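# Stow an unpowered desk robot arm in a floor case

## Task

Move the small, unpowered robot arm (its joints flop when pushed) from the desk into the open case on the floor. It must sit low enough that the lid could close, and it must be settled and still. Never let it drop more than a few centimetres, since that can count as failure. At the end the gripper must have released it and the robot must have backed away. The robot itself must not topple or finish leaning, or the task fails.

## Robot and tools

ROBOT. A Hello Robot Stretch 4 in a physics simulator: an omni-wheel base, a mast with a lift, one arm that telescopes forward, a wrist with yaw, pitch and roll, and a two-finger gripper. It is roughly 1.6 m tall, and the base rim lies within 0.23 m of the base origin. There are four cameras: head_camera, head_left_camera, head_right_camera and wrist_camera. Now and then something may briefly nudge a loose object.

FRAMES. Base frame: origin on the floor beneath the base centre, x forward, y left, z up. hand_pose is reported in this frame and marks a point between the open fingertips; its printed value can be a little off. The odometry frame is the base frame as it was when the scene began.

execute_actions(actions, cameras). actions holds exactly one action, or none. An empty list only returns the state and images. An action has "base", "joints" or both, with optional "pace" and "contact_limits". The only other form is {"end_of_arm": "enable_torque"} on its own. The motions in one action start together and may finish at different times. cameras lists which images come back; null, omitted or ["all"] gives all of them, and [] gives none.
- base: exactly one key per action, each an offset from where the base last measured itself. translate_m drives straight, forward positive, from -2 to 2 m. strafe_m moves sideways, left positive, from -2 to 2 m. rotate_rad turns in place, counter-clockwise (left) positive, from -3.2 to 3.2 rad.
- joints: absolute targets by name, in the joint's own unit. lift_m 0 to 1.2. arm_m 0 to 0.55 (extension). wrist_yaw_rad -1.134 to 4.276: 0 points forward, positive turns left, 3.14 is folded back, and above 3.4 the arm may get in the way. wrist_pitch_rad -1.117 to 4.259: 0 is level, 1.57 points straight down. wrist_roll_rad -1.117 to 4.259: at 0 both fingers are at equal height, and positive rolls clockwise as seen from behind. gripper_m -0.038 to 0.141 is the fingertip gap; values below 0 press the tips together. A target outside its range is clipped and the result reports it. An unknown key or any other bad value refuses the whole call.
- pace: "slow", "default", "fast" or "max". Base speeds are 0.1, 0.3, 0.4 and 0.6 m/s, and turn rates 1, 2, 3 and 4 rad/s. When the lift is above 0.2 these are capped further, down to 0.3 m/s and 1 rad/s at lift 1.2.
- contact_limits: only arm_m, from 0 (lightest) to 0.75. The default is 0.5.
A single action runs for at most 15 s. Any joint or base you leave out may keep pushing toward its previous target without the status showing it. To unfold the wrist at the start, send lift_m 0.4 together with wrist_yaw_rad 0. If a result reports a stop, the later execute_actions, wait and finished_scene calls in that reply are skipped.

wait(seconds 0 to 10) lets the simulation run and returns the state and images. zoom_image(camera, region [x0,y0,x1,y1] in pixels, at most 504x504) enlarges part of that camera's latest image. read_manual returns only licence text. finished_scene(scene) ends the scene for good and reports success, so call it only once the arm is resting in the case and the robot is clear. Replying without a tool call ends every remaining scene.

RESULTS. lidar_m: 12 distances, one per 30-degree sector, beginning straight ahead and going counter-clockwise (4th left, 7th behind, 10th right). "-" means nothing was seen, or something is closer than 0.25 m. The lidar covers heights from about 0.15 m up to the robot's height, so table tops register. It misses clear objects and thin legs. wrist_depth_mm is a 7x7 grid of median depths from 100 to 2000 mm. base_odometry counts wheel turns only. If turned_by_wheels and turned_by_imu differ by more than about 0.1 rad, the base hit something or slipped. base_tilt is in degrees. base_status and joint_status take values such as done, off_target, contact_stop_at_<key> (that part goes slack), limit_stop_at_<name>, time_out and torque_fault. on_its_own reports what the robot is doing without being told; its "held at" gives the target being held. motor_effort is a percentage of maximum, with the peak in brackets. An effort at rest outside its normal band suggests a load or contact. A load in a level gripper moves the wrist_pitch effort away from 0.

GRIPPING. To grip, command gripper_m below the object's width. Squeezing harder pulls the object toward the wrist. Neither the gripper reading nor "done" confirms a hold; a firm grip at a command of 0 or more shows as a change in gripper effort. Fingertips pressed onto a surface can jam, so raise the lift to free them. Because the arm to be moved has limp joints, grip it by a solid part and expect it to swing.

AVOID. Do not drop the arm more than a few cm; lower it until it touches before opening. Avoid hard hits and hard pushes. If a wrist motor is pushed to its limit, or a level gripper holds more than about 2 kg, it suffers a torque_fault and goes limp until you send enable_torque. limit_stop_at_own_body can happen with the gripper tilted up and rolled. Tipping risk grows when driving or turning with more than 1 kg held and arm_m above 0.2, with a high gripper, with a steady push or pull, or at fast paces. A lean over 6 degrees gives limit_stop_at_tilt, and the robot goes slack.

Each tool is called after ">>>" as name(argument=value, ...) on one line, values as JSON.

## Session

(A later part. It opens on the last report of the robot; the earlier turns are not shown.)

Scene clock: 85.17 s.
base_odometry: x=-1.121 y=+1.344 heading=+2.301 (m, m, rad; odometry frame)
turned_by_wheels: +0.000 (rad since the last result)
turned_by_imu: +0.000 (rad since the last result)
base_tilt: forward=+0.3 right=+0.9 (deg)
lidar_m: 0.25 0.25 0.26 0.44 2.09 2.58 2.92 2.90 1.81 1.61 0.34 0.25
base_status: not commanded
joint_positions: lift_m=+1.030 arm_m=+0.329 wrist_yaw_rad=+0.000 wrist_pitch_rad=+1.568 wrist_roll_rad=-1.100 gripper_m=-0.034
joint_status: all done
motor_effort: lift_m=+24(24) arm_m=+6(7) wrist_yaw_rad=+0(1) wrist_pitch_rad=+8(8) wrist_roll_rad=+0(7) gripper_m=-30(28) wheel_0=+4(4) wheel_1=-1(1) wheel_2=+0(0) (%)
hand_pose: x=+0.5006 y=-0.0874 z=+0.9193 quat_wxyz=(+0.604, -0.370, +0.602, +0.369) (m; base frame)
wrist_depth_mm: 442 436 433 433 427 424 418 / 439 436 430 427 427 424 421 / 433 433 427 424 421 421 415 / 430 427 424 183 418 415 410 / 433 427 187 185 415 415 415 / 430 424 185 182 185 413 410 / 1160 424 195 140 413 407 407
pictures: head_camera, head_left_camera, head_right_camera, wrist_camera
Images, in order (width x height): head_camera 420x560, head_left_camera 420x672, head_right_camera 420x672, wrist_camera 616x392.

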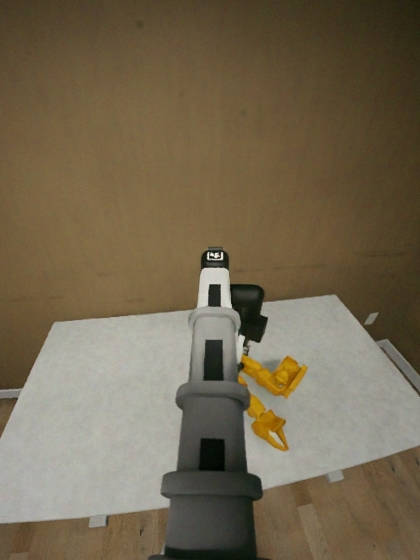

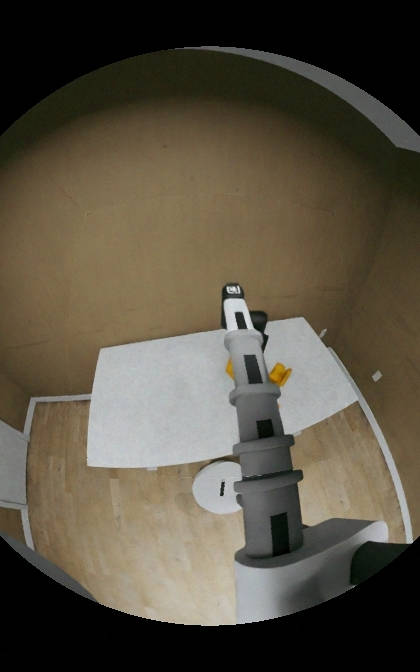

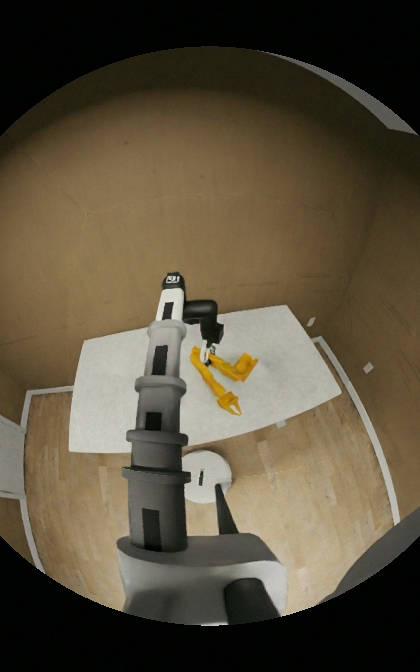

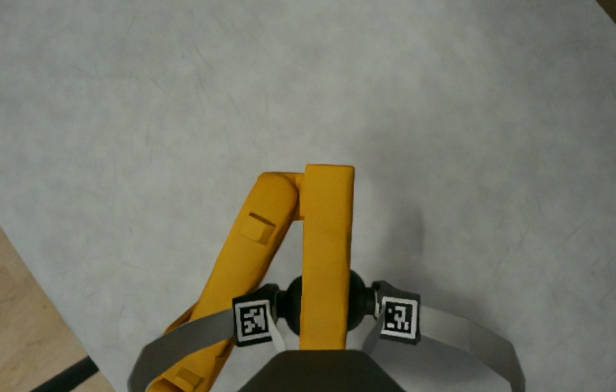

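>>> execute_actions(actions=[{"base":{"translate_m":-1.9},"joints":{"arm_m":0.2}}], cameras=[])

>>> execute_actions(actions=[{"base":{"rotate_rad":2.75},"joints":{"lift_m":0.5},"pace":"slow"}])

Scene clock: 95.40 s.
base_odometry: x=+0.145 y=-0.072 heading=+2.300 (m, m, rad; odometry frame)
turned_by_wheels: -0.001 (rad since the last result)
turned_by_imu: +0.004 (rad since the last result)
base_tilt: forward=+0.2 right=+0.9 (deg)
lidar_m: 2.02 2.05 1.97 1.73 1.75 1.16 1.91 1.94 2.19 1.96 1.98 0.25
base_status: done
joint_positions: lift_m=+1.030 arm_m=+0.201 wrist_yaw_rad=+0.000 wrist_pitch_rad=+1.568 wrist_roll_rad=-1.100 gripper_m=-0.034
joint_status: all done
motor_effort: lift_m=+23(24) arm_m=-7(7) wrist_yaw_rad=+0(2) wrist_pitch_rad=+8(12) wrist_roll_rad=+0(0) gripper_m=-31(29) wheel_0=-5(11) wheel_1=-3(7) wheel_2=+0(11) (%)
hand_pose: x=+0.3728 y=-0.0874 z=+0.9193 quat_wxyz=(+0.604, -0.370, +0.602, +0.369) (m; base frame)
wrist_depth_mm: 1182 1182 1205 1160 1160 1160 1138 / 1182 1182 1182 1205 1118 1118 1138 / 1182 1160 1160 1160 1138 1118 1118 / 1160 1182 1160 182 1138 1118 1118 / 1160 946 946 185 1118 1118 1098 / 1160 946 186 183 185 1098 1078 / 1138 603 196 140 1098 1078 1098
pictures: none
No camera images: the call's "cameras" was empty. Leave "cameras" out to get every camera's image.

Scene clock: 99.97 s.
base_odometry: x=+0.145 y=-0.072 heading=-1.234 (m, m, rad; odometry frame)
turned_by_wheels: +2.749 (rad since the last result)
turned_by_imu: +2.706 (rad since the last result)
base_tilt: forward=+0.3 right=+0.9 (deg)
lidar_m: 1.11 1.90 1.95 2.10 1.97 2.02 2.16 2.02 2.68 1.84 1.74 0.25
base_status: done
joint_positions: lift_m=+0.500 arm_m=+0.201 wrist_yaw_rad=+0.000 wrist_pitch_rad=+1.568 wrist_roll_rad=-1.100 gripper_m=-0.034
joint_status: all done
motor_effort: lift_m=+18(23) arm_m=-6(6) wrist_yaw_rad=-1(0) wrist_pitch_rad=+9(8) wrist_roll_rad=+0(0) gripper_m=-30(31) wheel_0=-7(7) wheel_1=-5(9) wheel_2=-3(6) (%)
hand_pose: x=+0.3728 y=-0.0874 z=+0.3898 quat_wxyz=(+0.604, -0.370, +0.602, +0.369) (m; base frame)
wrist_depth_mm: 640 634 640 627 621 615 615 / 640 621 621 621 621 615 609 / 634 627 621 621 621 609 603 / 415 585 621 183 609 603 597 / 407 415 187 185 609 597 597 / 402 404 186 182 184 591 597 / 399 402 196 139 591 591 591
pictures: head_camera, head_left_camera, head_right_camera, wrist_camera
Images, in order (width x height): head_camera 420x560, head_left_camera 420x672, head_right_camera 420x672, wrist_camera 616x392.

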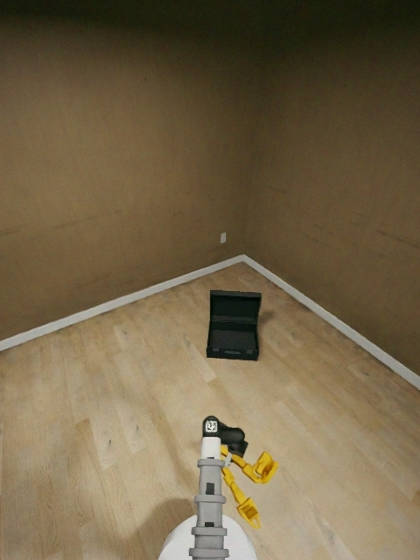

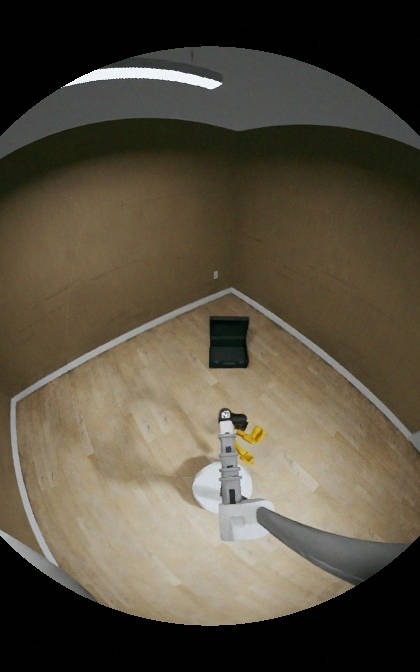

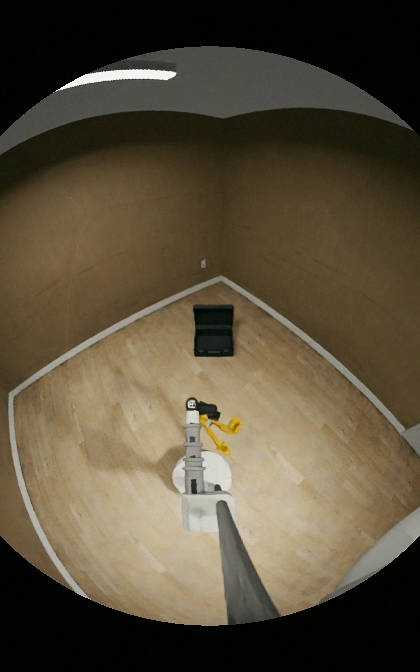

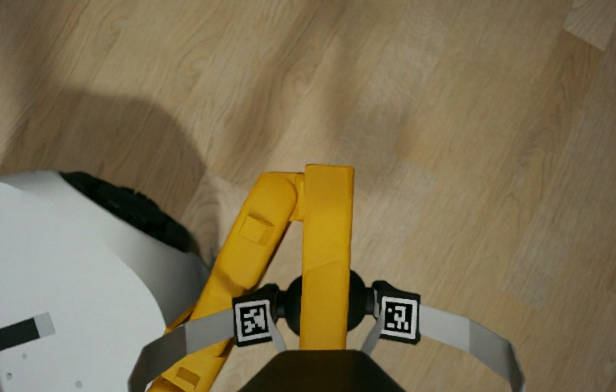

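>>> execute_actions(actions=[{"base":{"translate_m":0.75},"joints":{"wrist_yaw_rad":0.65,"lift_m":0.42}}], cameras=["head_camera","head_right_camera","wrist_camera"])

>>> zoom_image(camera="head_camera", region=[150,340,350,540])

Scene clock: 108.10 s.
base_odometry: x=+0.393 y=-0.780 heading=-1.234 (m, m, rad; odometry frame)
turned_by_wheels: +0.000 (rad since the last result)
turned_by_imu: -0.001 (rad since the last result)
base_tilt: forward=+0.2 right=+1.0 (deg)
lidar_m: 0.37 1.30 1.34 1.72 2.37 2.49 3.20 2.64 2.05 1.38 1.32 0.33
base_status: done
joint_positions: lift_m=+0.420 arm_m=+0.201 wrist_yaw_rad=+0.650 wrist_pitch_rad=+1.568 wrist_roll_rad=-1.100 gripper_m=-0.034
joint_status: all done
motor_effort: lift_m=+19(20) arm_m=-6(6) wrist_yaw_rad=+0(6) wrist_pitch_rad=+8(10) wrist_roll_rad=+1(0) gripper_m=-31(31) wheel_0=+4(12) wheel_1=+2(8) wheel_2=+0(11) (%)
hand_pose: x=+0.4255 y=-0.0691 z=+0.3097 quat_wxyz=(+0.454, -0.543, +0.452, +0.543) (m; base frame)
wrist_depth_mm: 342 554 549 549 530 539 535 / 334 433 544 544 535 535 525 / 332 392 544 539 535 525 530 / 327 402 539 182 504 500 521 / 330 492 186 183 504 496 387 / 539 535 185 183 185 459 373 / 535 530 196 140 492 382 373
pictures: head_camera, head_right_camera, wrist_camera
Images, in order (width x height): head_camera 420x560, head_right_camera 420x672, wrist_camera 616x392.

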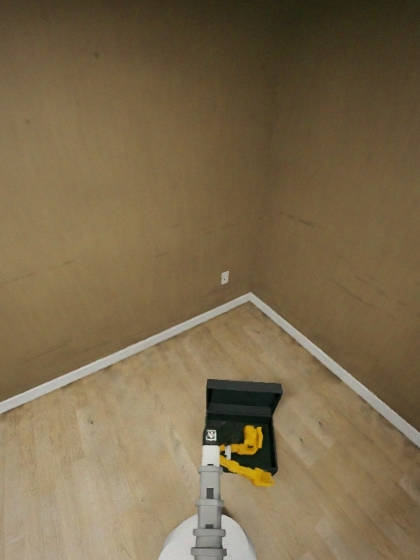

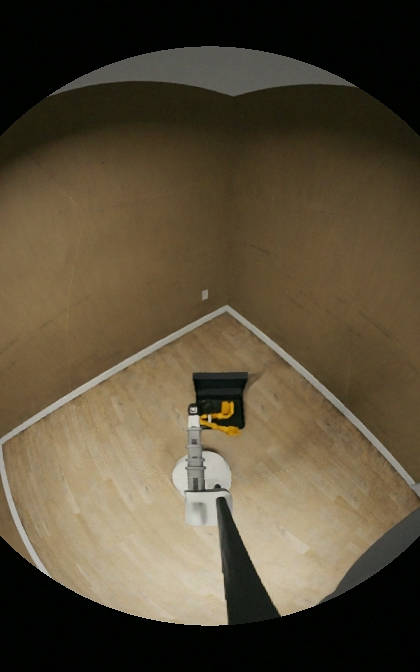

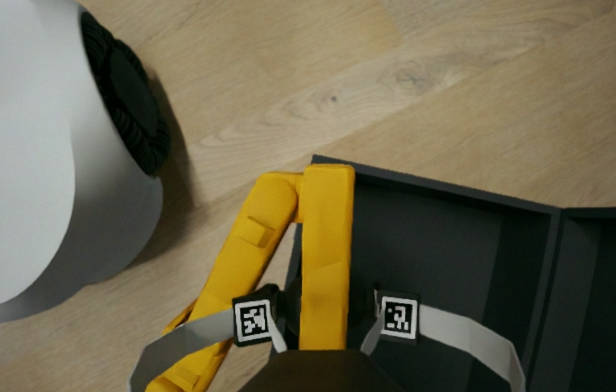

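Region (150, 340, 350, 540) of head_camera's 420x560 image, scaled by 2.520, with more detail than that image has.

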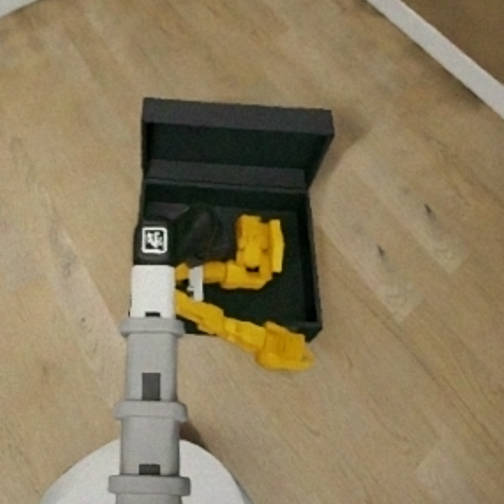

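>>> execute_actions(actions=[{"base":{"strafe_m":-0.015},"joints":{"wrist_yaw_rad":0.9,"lift_m":0.36,"arm_m":0.275},"pace":"slow"}], cameras=["head_camera","wrist_camera"])

>>> zoom_image(camera="head_camera", region=[180,370,320,510])

Scene clock: 115.27 s.
base_odometry: x=+0.379 y=-0.784 heading=-1.234 (m, m, rad; odometry frame)
turned_by_wheels: +0.000 (rad since the last result)
turned_by_imu: +0.000 (rad since the last result)
base_tilt: forward=+0.3 right=+1.0 (deg)
lidar_m: 0.38 1.30 1.33 1.75 2.39 2.47 3.25 2.67 2.04 1.43 1.30 0.40
base_status: done
joint_positions: lift_m=+0.360 arm_m=+0.274 wrist_yaw_rad=+0.900 wrist_pitch_rad=+1.568 wrist_roll_rad=-1.100 gripper_m=-0.034
joint_status: all done
motor_effort: lift_m=+18(19) arm_m=+7(6) wrist_yaw_rad=+0(5) wrist_pitch_rad=+8(9) wrist_roll_rad=+1(1) gripper_m=-30(30) wheel_0=+5(6) wheel_1=-5(6) wheel_2=+0(1) (%)
hand_pose: x=+0.5137 y=-0.0537 z=+0.2498 quat_wxyz=(+0.383, -0.595, +0.381, +0.595) (m; base frame)
wrist_depth_mm: 338 488 488 480 480 477 473 / 342 484 484 480 473 473 473 / 373 484 477 452 466 469 469 / 484 480 402 181 442 462 462 / 477 477 186 184 439 384 319 / 477 473 186 183 185 325 315 / 469 402 197 140 407 315 296
pictures: head_camera, wrist_camera
Images, in order (width x height): head_camera 420x560, wrist_camera 616x392.

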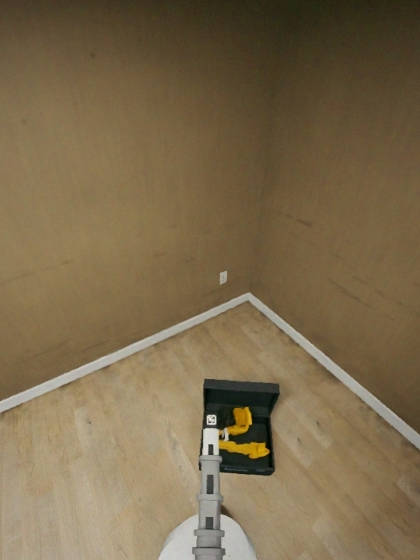

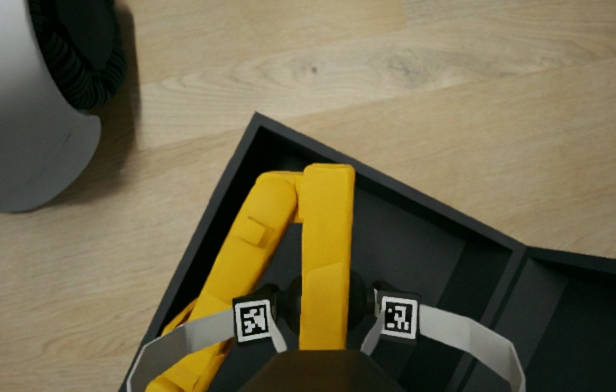

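Region (180, 370, 320, 510) of head_camera's 420x560 image, scaled by 3.600, with more detail than that image has.

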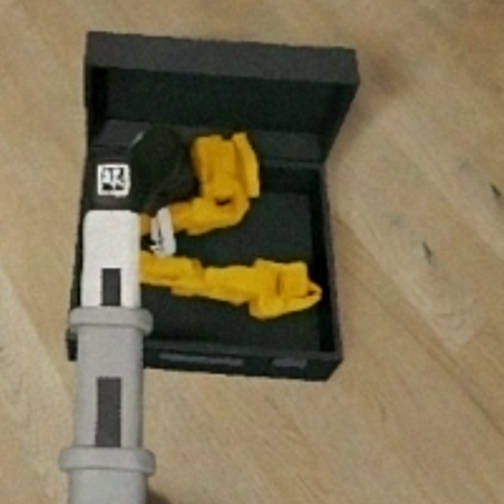

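>>> execute_actions(actions=[{"joints":{"lift_m":0.28,"arm_m":0.26},"pace":"slow"}], cameras=["head_camera","wrist_camera"])

>>> zoom_image(camera="head_camera", region=[180,370,320,510])

Scene clock: 119.00 s.
base_odometry: x=+0.379 y=-0.784 heading=-1.234 (m, m, rad; odometry frame)
turned_by_wheels: +0.000 (rad since the last result)
turned_by_imu: +0.000 (rad since the last result)
base_tilt: forward=+0.2 right=+0.9 (deg)
lidar_m: 0.55 1.29 1.35 1.77 2.41 2.50 3.26 2.66 2.06 1.41 1.29 0.38
base_status: not commanded
joint_positions: lift_m=+0.280 arm_m=+0.261 wrist_yaw_rad=+0.900 wrist_pitch_rad=+1.568 wrist_roll_rad=-1.100 gripper_m=-0.034
joint_status: all done
motor_effort: lift_m=+18(19) arm_m=-7(5) wrist_yaw_rad=+0(0) wrist_pitch_rad=+7(9) wrist_roll_rad=+1(1) gripper_m=-31(29) wheel_0=+5(5) wheel_1=-5(5) wheel_2=+0(0) (%)
hand_pose: x=+0.5010 y=-0.0537 z=+0.1698 quat_wxyz=(+0.383, -0.595, +0.381, +0.595) (m; base frame)
wrist_depth_mm: 317 410 404 402 402 397 394 / 340 404 399 402 394 392 389 / 368 402 397 330 392 392 389 / 404 399 293 181 364 384 387 / 397 394 186 183 362 359 287 / 397 392 185 183 185 332 267 / 392 255 197 139 355 264 246
pictures: head_camera, wrist_camera
Images, in order (width x height): head_camera 420x560, wrist_camera 616x392.

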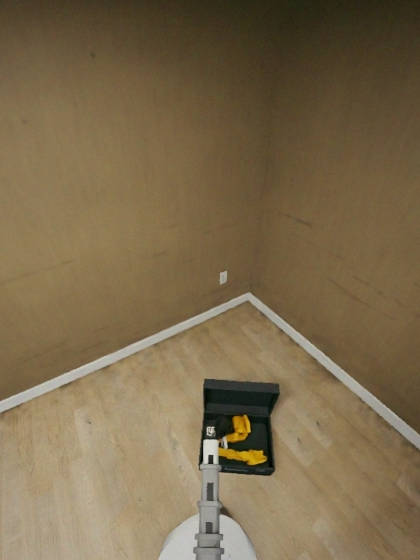

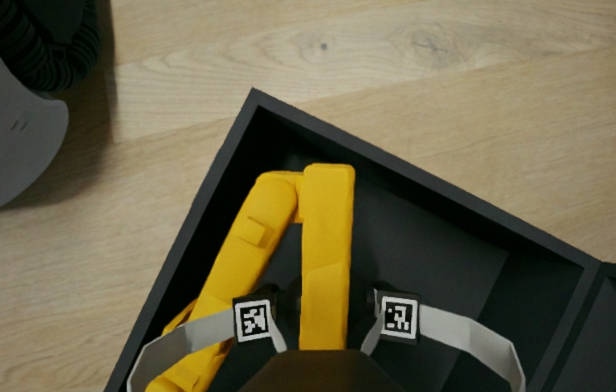

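Region (180, 370, 320, 510) of head_camera's 420x560 image, scaled by 3.600, with more detail than that image has.

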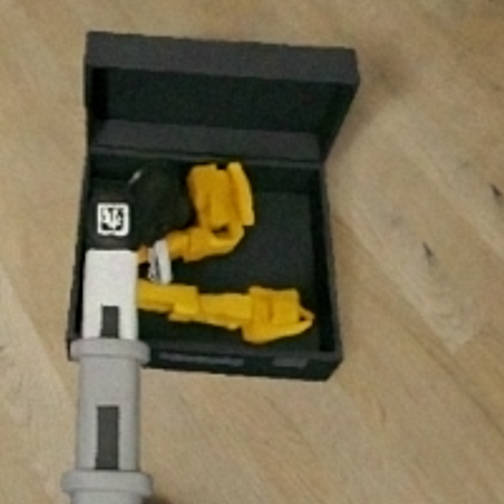

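>>> execute_actions(actions=[{"joints":{"lift_m":0.18,"arm_m":0.266},"pace":"slow"}], cameras=["head_camera","wrist_camera"])

>>> zoom_image(camera="head_camera", region=[180,370,320,510])

Scene clock: 123.07 s.
base_odometry: x=+0.379 y=-0.784 heading=-1.234 (m, m, rad; odometry frame)
turned_by_wheels: +0.000 (rad since the last result)
turned_by_imu: +0.000 (rad since the last result)
base_tilt: forward=+0.3 right=+0.9 (deg)
lidar_m: 0.55 1.29 1.35 1.75 2.41 2.45 3.24 2.65 2.02 1.41 1.31 0.40
base_status: not commanded
joint_positions: lift_m=+0.180 arm_m=+0.265 wrist_yaw_rad=+0.900 wrist_pitch_rad=+1.568 wrist_roll_rad=-1.100 gripper_m=-0.034
joint_status: all done
motor_effort: lift_m=+16(16) arm_m=+7(7) wrist_yaw_rad=+0(0) wrist_pitch_rad=+7(7) wrist_roll_rad=+1(1) gripper_m=-27(30) wheel_0=+5(5) wheel_1=-5(5) wheel_2=+0(0) (%)
hand_pose: x=+0.5046 y=-0.0538 z=+0.0699 quat_wxyz=(+0.383, -0.595, +0.381, +0.595) (m; base frame)
wrist_depth_mm: 307 304 165 301 296 296 294 / 304 301 185 173 296 291 293 / 301 300 235 270 181 291 289 / 300 178 253 191 266 200 174 / 298 186 196 190 265 263 260 / 294 218 190 183 184 262 259 / 166 199 192 180 262 258 236
pictures: head_camera, wrist_camera
Images, in order (width x height): head_camera 420x560, wrist_camera 616x392.

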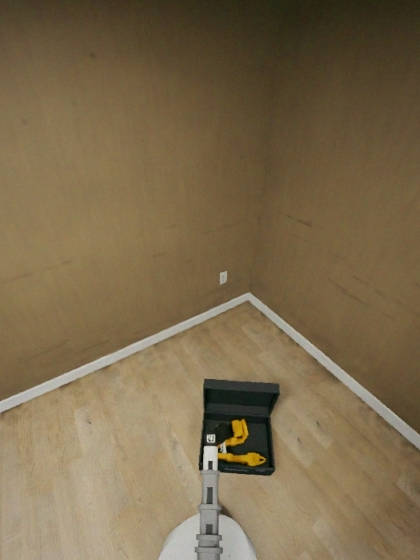

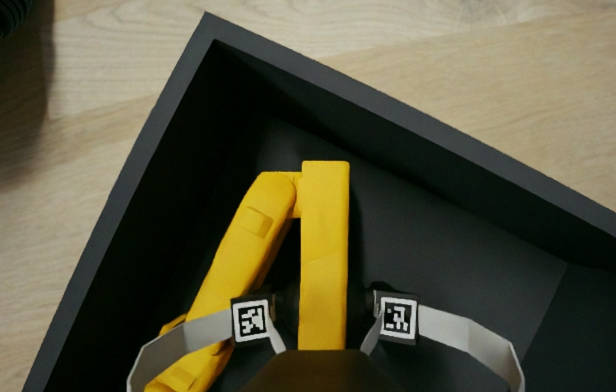

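Region (180, 370, 320, 510) of head_camera's 420x560 image, scaled by 3.600, with more detail than that image has.

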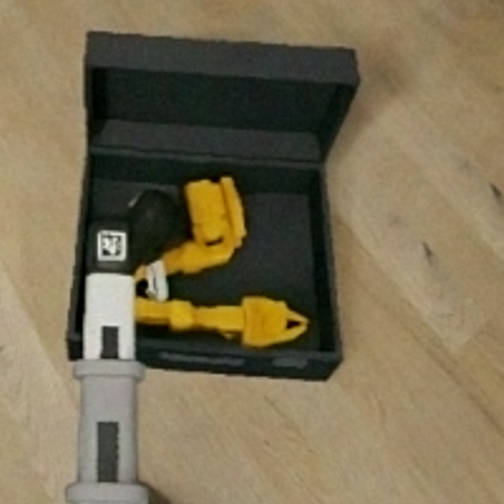

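>>> execute_actions(actions=[{"joints":{"gripper_m":0.04}}], cameras=["wrist_camera"])

>>> execute_actions(actions=[{"joints":{"lift_m":0.215},"pace":"slow"}], cameras=["wrist_camera"])

Scene clock: 127.27 s.
base_odometry: x=+0.379 y=-0.784 heading=-1.234 (m, m, rad; odometry frame)
turned_by_wheels: +0.000 (rad since the last result)
turned_by_imu: +0.000 (rad since the last result)
base_tilt: forward=+0.3 right=+1.0 (deg)
lidar_m: 0.59 1.28 1.36 1.77 2.40 2.48 3.21 2.62 2.07 1.40 1.30 0.40
base_status: not commanded
joint_positions: lift_m=+0.180 arm_m=+0.265 wrist_yaw_rad=+0.900 wrist_pitch_rad=+1.569 wrist_roll_rad=-1.100 gripper_m=+0.040
joint_status: all done
motor_effort: lift_m=+16(16) arm_m=+6(7) wrist_yaw_rad=+0(2) wrist_pitch_rad=+6(6) wrist_roll_rad=+1(0) gripper_m=-4(29) wheel_0=+5(5) wheel_1=-5(5) wheel_2=+0(0) (%)
hand_pose: x=+0.5046 y=-0.0539 z=+0.0699 quat_wxyz=(+0.383, -0.595, +0.381, +0.595) (m; base frame)
wrist_depth_mm: 306 304 164 301 298 297 296 / 303 303 186 174 297 294 291 / 301 301 237 271 183 293 291 / 301 181 242 213 268 202 175 / 298 188 218 222 266 264 263 / 172 218 212 198 194 263 260 / 168 224 226 142 263 260 236
pictures: wrist_camera
Images, in order (width x height): wrist_camera 616x392.

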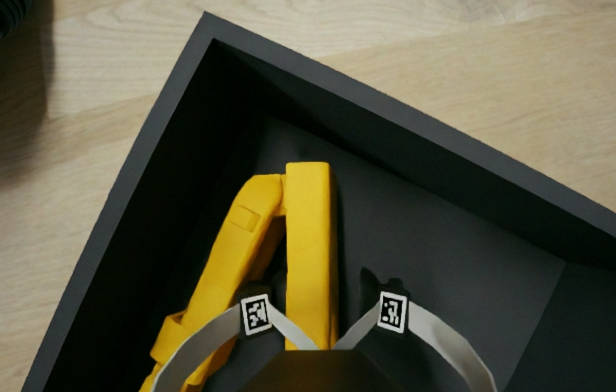

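Scene clock: 128.40 s.
base_odometry: x=+0.379 y=-0.784 heading=-1.234 (m, m, rad; odometry frame)
turned_by_wheels: +0.000 (rad since the last result)
turned_by_imu: +0.000 (rad since the last result)
base_tilt: forward=+0.2 right=+0.9 (deg)
lidar_m: 0.58 1.27 1.35 1.77 2.40 2.46 3.27 2.65 2.03 1.41 1.32 0.42
base_status: not commanded
joint_positions: lift_m=+0.215 arm_m=+0.265 wrist_yaw_rad=+0.900 wrist_pitch_rad=+1.570 wrist_roll_rad=-1.100 gripper_m=+0.040
joint_status: all done
motor_effort: lift_m=+22(21) arm_m=+6(7) wrist_yaw_rad=+0(1) wrist_pitch_rad=+2(5) wrist_roll_rad=+0(0) gripper_m=-5(6) wheel_0=+5(5) wheel_1=-5(5) wheel_2=+0(0) (%)
hand_pose: x=+0.5044 y=-0.0542 z=+0.1045 quat_wxyz=(+0.382, -0.595, +0.382, +0.595) (m; base frame)
wrist_depth_mm: 342 342 338 336 332 330 329 / 342 340 218 233 330 329 327 / 338 336 238 287 216 329 324 / 338 334 262 245 300 219 322 / 334 230 258 277 300 297 265 / 332 231 245 229 195 296 262 / 329 245 298 143 296 266 236
pictures: wrist_camera
Images, in order (width x height): wrist_camera 616x392.

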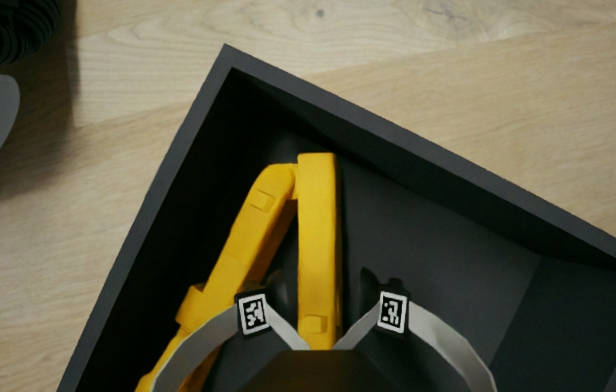

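>>> execute_actions(actions=[{"joints":{"lift_m":0.4},"pace":"fast"}], cameras=[])

>>> execute_actions(actions=[{"base":{"translate_m":-0.3},"joints":{"arm_m":0.0},"pace":"fast"}], cameras=["head_camera"])

>>> finished_scene(scene=1)

Scene clock: 133.53 s.
base_odometry: x=+0.379 y=-0.784 heading=-1.234 (m, m, rad; odometry frame)
turned_by_wheels: +0.000 (rad since the last result)
turned_by_imu: +0.000 (rad since the last result)
base_tilt: forward=+0.2 right=+1.0 (deg)
lidar_m: 0.40 1.31 1.33 1.76 2.40 2.49 3.23 2.63 2.03 1.40 1.30 0.42
base_status: not commanded
joint_positions: lift_m=+0.400 arm_m=+0.265 wrist_yaw_rad=+0.900 wrist_pitch_rad=+1.570 wrist_roll_rad=-1.100 gripper_m=+0.040
joint_status: all done
motor_effort: lift_m=+21(24) arm_m=+6(6) wrist_yaw_rad=+0(0) wrist_pitch_rad=+1(1) wrist_roll_rad=+0(0) gripper_m=-7(6) wheel_0=+5(5) wheel_1=-5(5) wheel_2=+0(0) (%)
hand_pose: x=+0.5044 y=-0.0542 z=+0.2895 quat_wxyz=(+0.382, -0.595, +0.382, +0.595) (m; base frame)
wrist_depth_mm: 330 480 525 521 521 512 512 / 342 480 525 521 521 512 508 / 366 521 521 517 512 512 504 / 466 521 517 473 484 504 504 / 521 521 488 462 484 404 357 / 517 512 377 415 195 359 334 / 512 512 430 143 399 345 304
pictures: none
No camera images: the call's "cameras" was empty. Leave "cameras" out to get every camera's image.

Scene clock: 135.53 s.
base_odometry: x=+0.280 y=-0.501 heading=-1.234 (m, m, rad; odometry frame)
turned_by_wheels: -0.001 (rad since the last result)
turned_by_imu: +0.000 (rad since the last result)
base_tilt: forward=+0.2 right=+1.0 (deg)
lidar_m: 0.68 1.55 1.59 2.09 2.23 2.30 3.00 2.38 2.32 1.59 1.48 0.69
base_status: done
joint_positions: lift_m=+0.400 arm_m=+0.002 wrist_yaw_rad=+0.900 wrist_pitch_rad=+1.570 wrist_roll_rad=-1.100 gripper_m=+0.040
joint_status: all done
motor_effort: lift_m=+21(22) arm_m=-6(9) wrist_yaw_rad=+0(1) wrist_pitch_rad=+0(1) wrist_roll_rad=+1(0) gripper_m=-5(7) wheel_0=-3(9) wheel_1=-1(9) wheel_2=-2(14) (%)
hand_pose: x=+0.2412 y=-0.0542 z=+0.2895 quat_wxyz=(+0.382, -0.595, +0.382, +0.595) (m; base frame)
wrist_depth_mm: 315 310 310 521 521 517 517 / 312 310 307 314 517 512 512 / 310 309 306 319 517 512 508 / 309 307 304 342 508 512 504 / 306 304 304 512 504 504 500 / 310 303 301 508 195 500 496 / 517 512 508 143 504 496 496
pictures: head_camera
Images, in order (width x height): head_camera 420x560.

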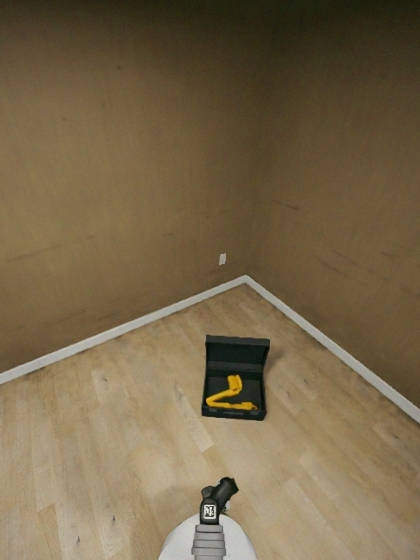

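The scene is finished: the task was done.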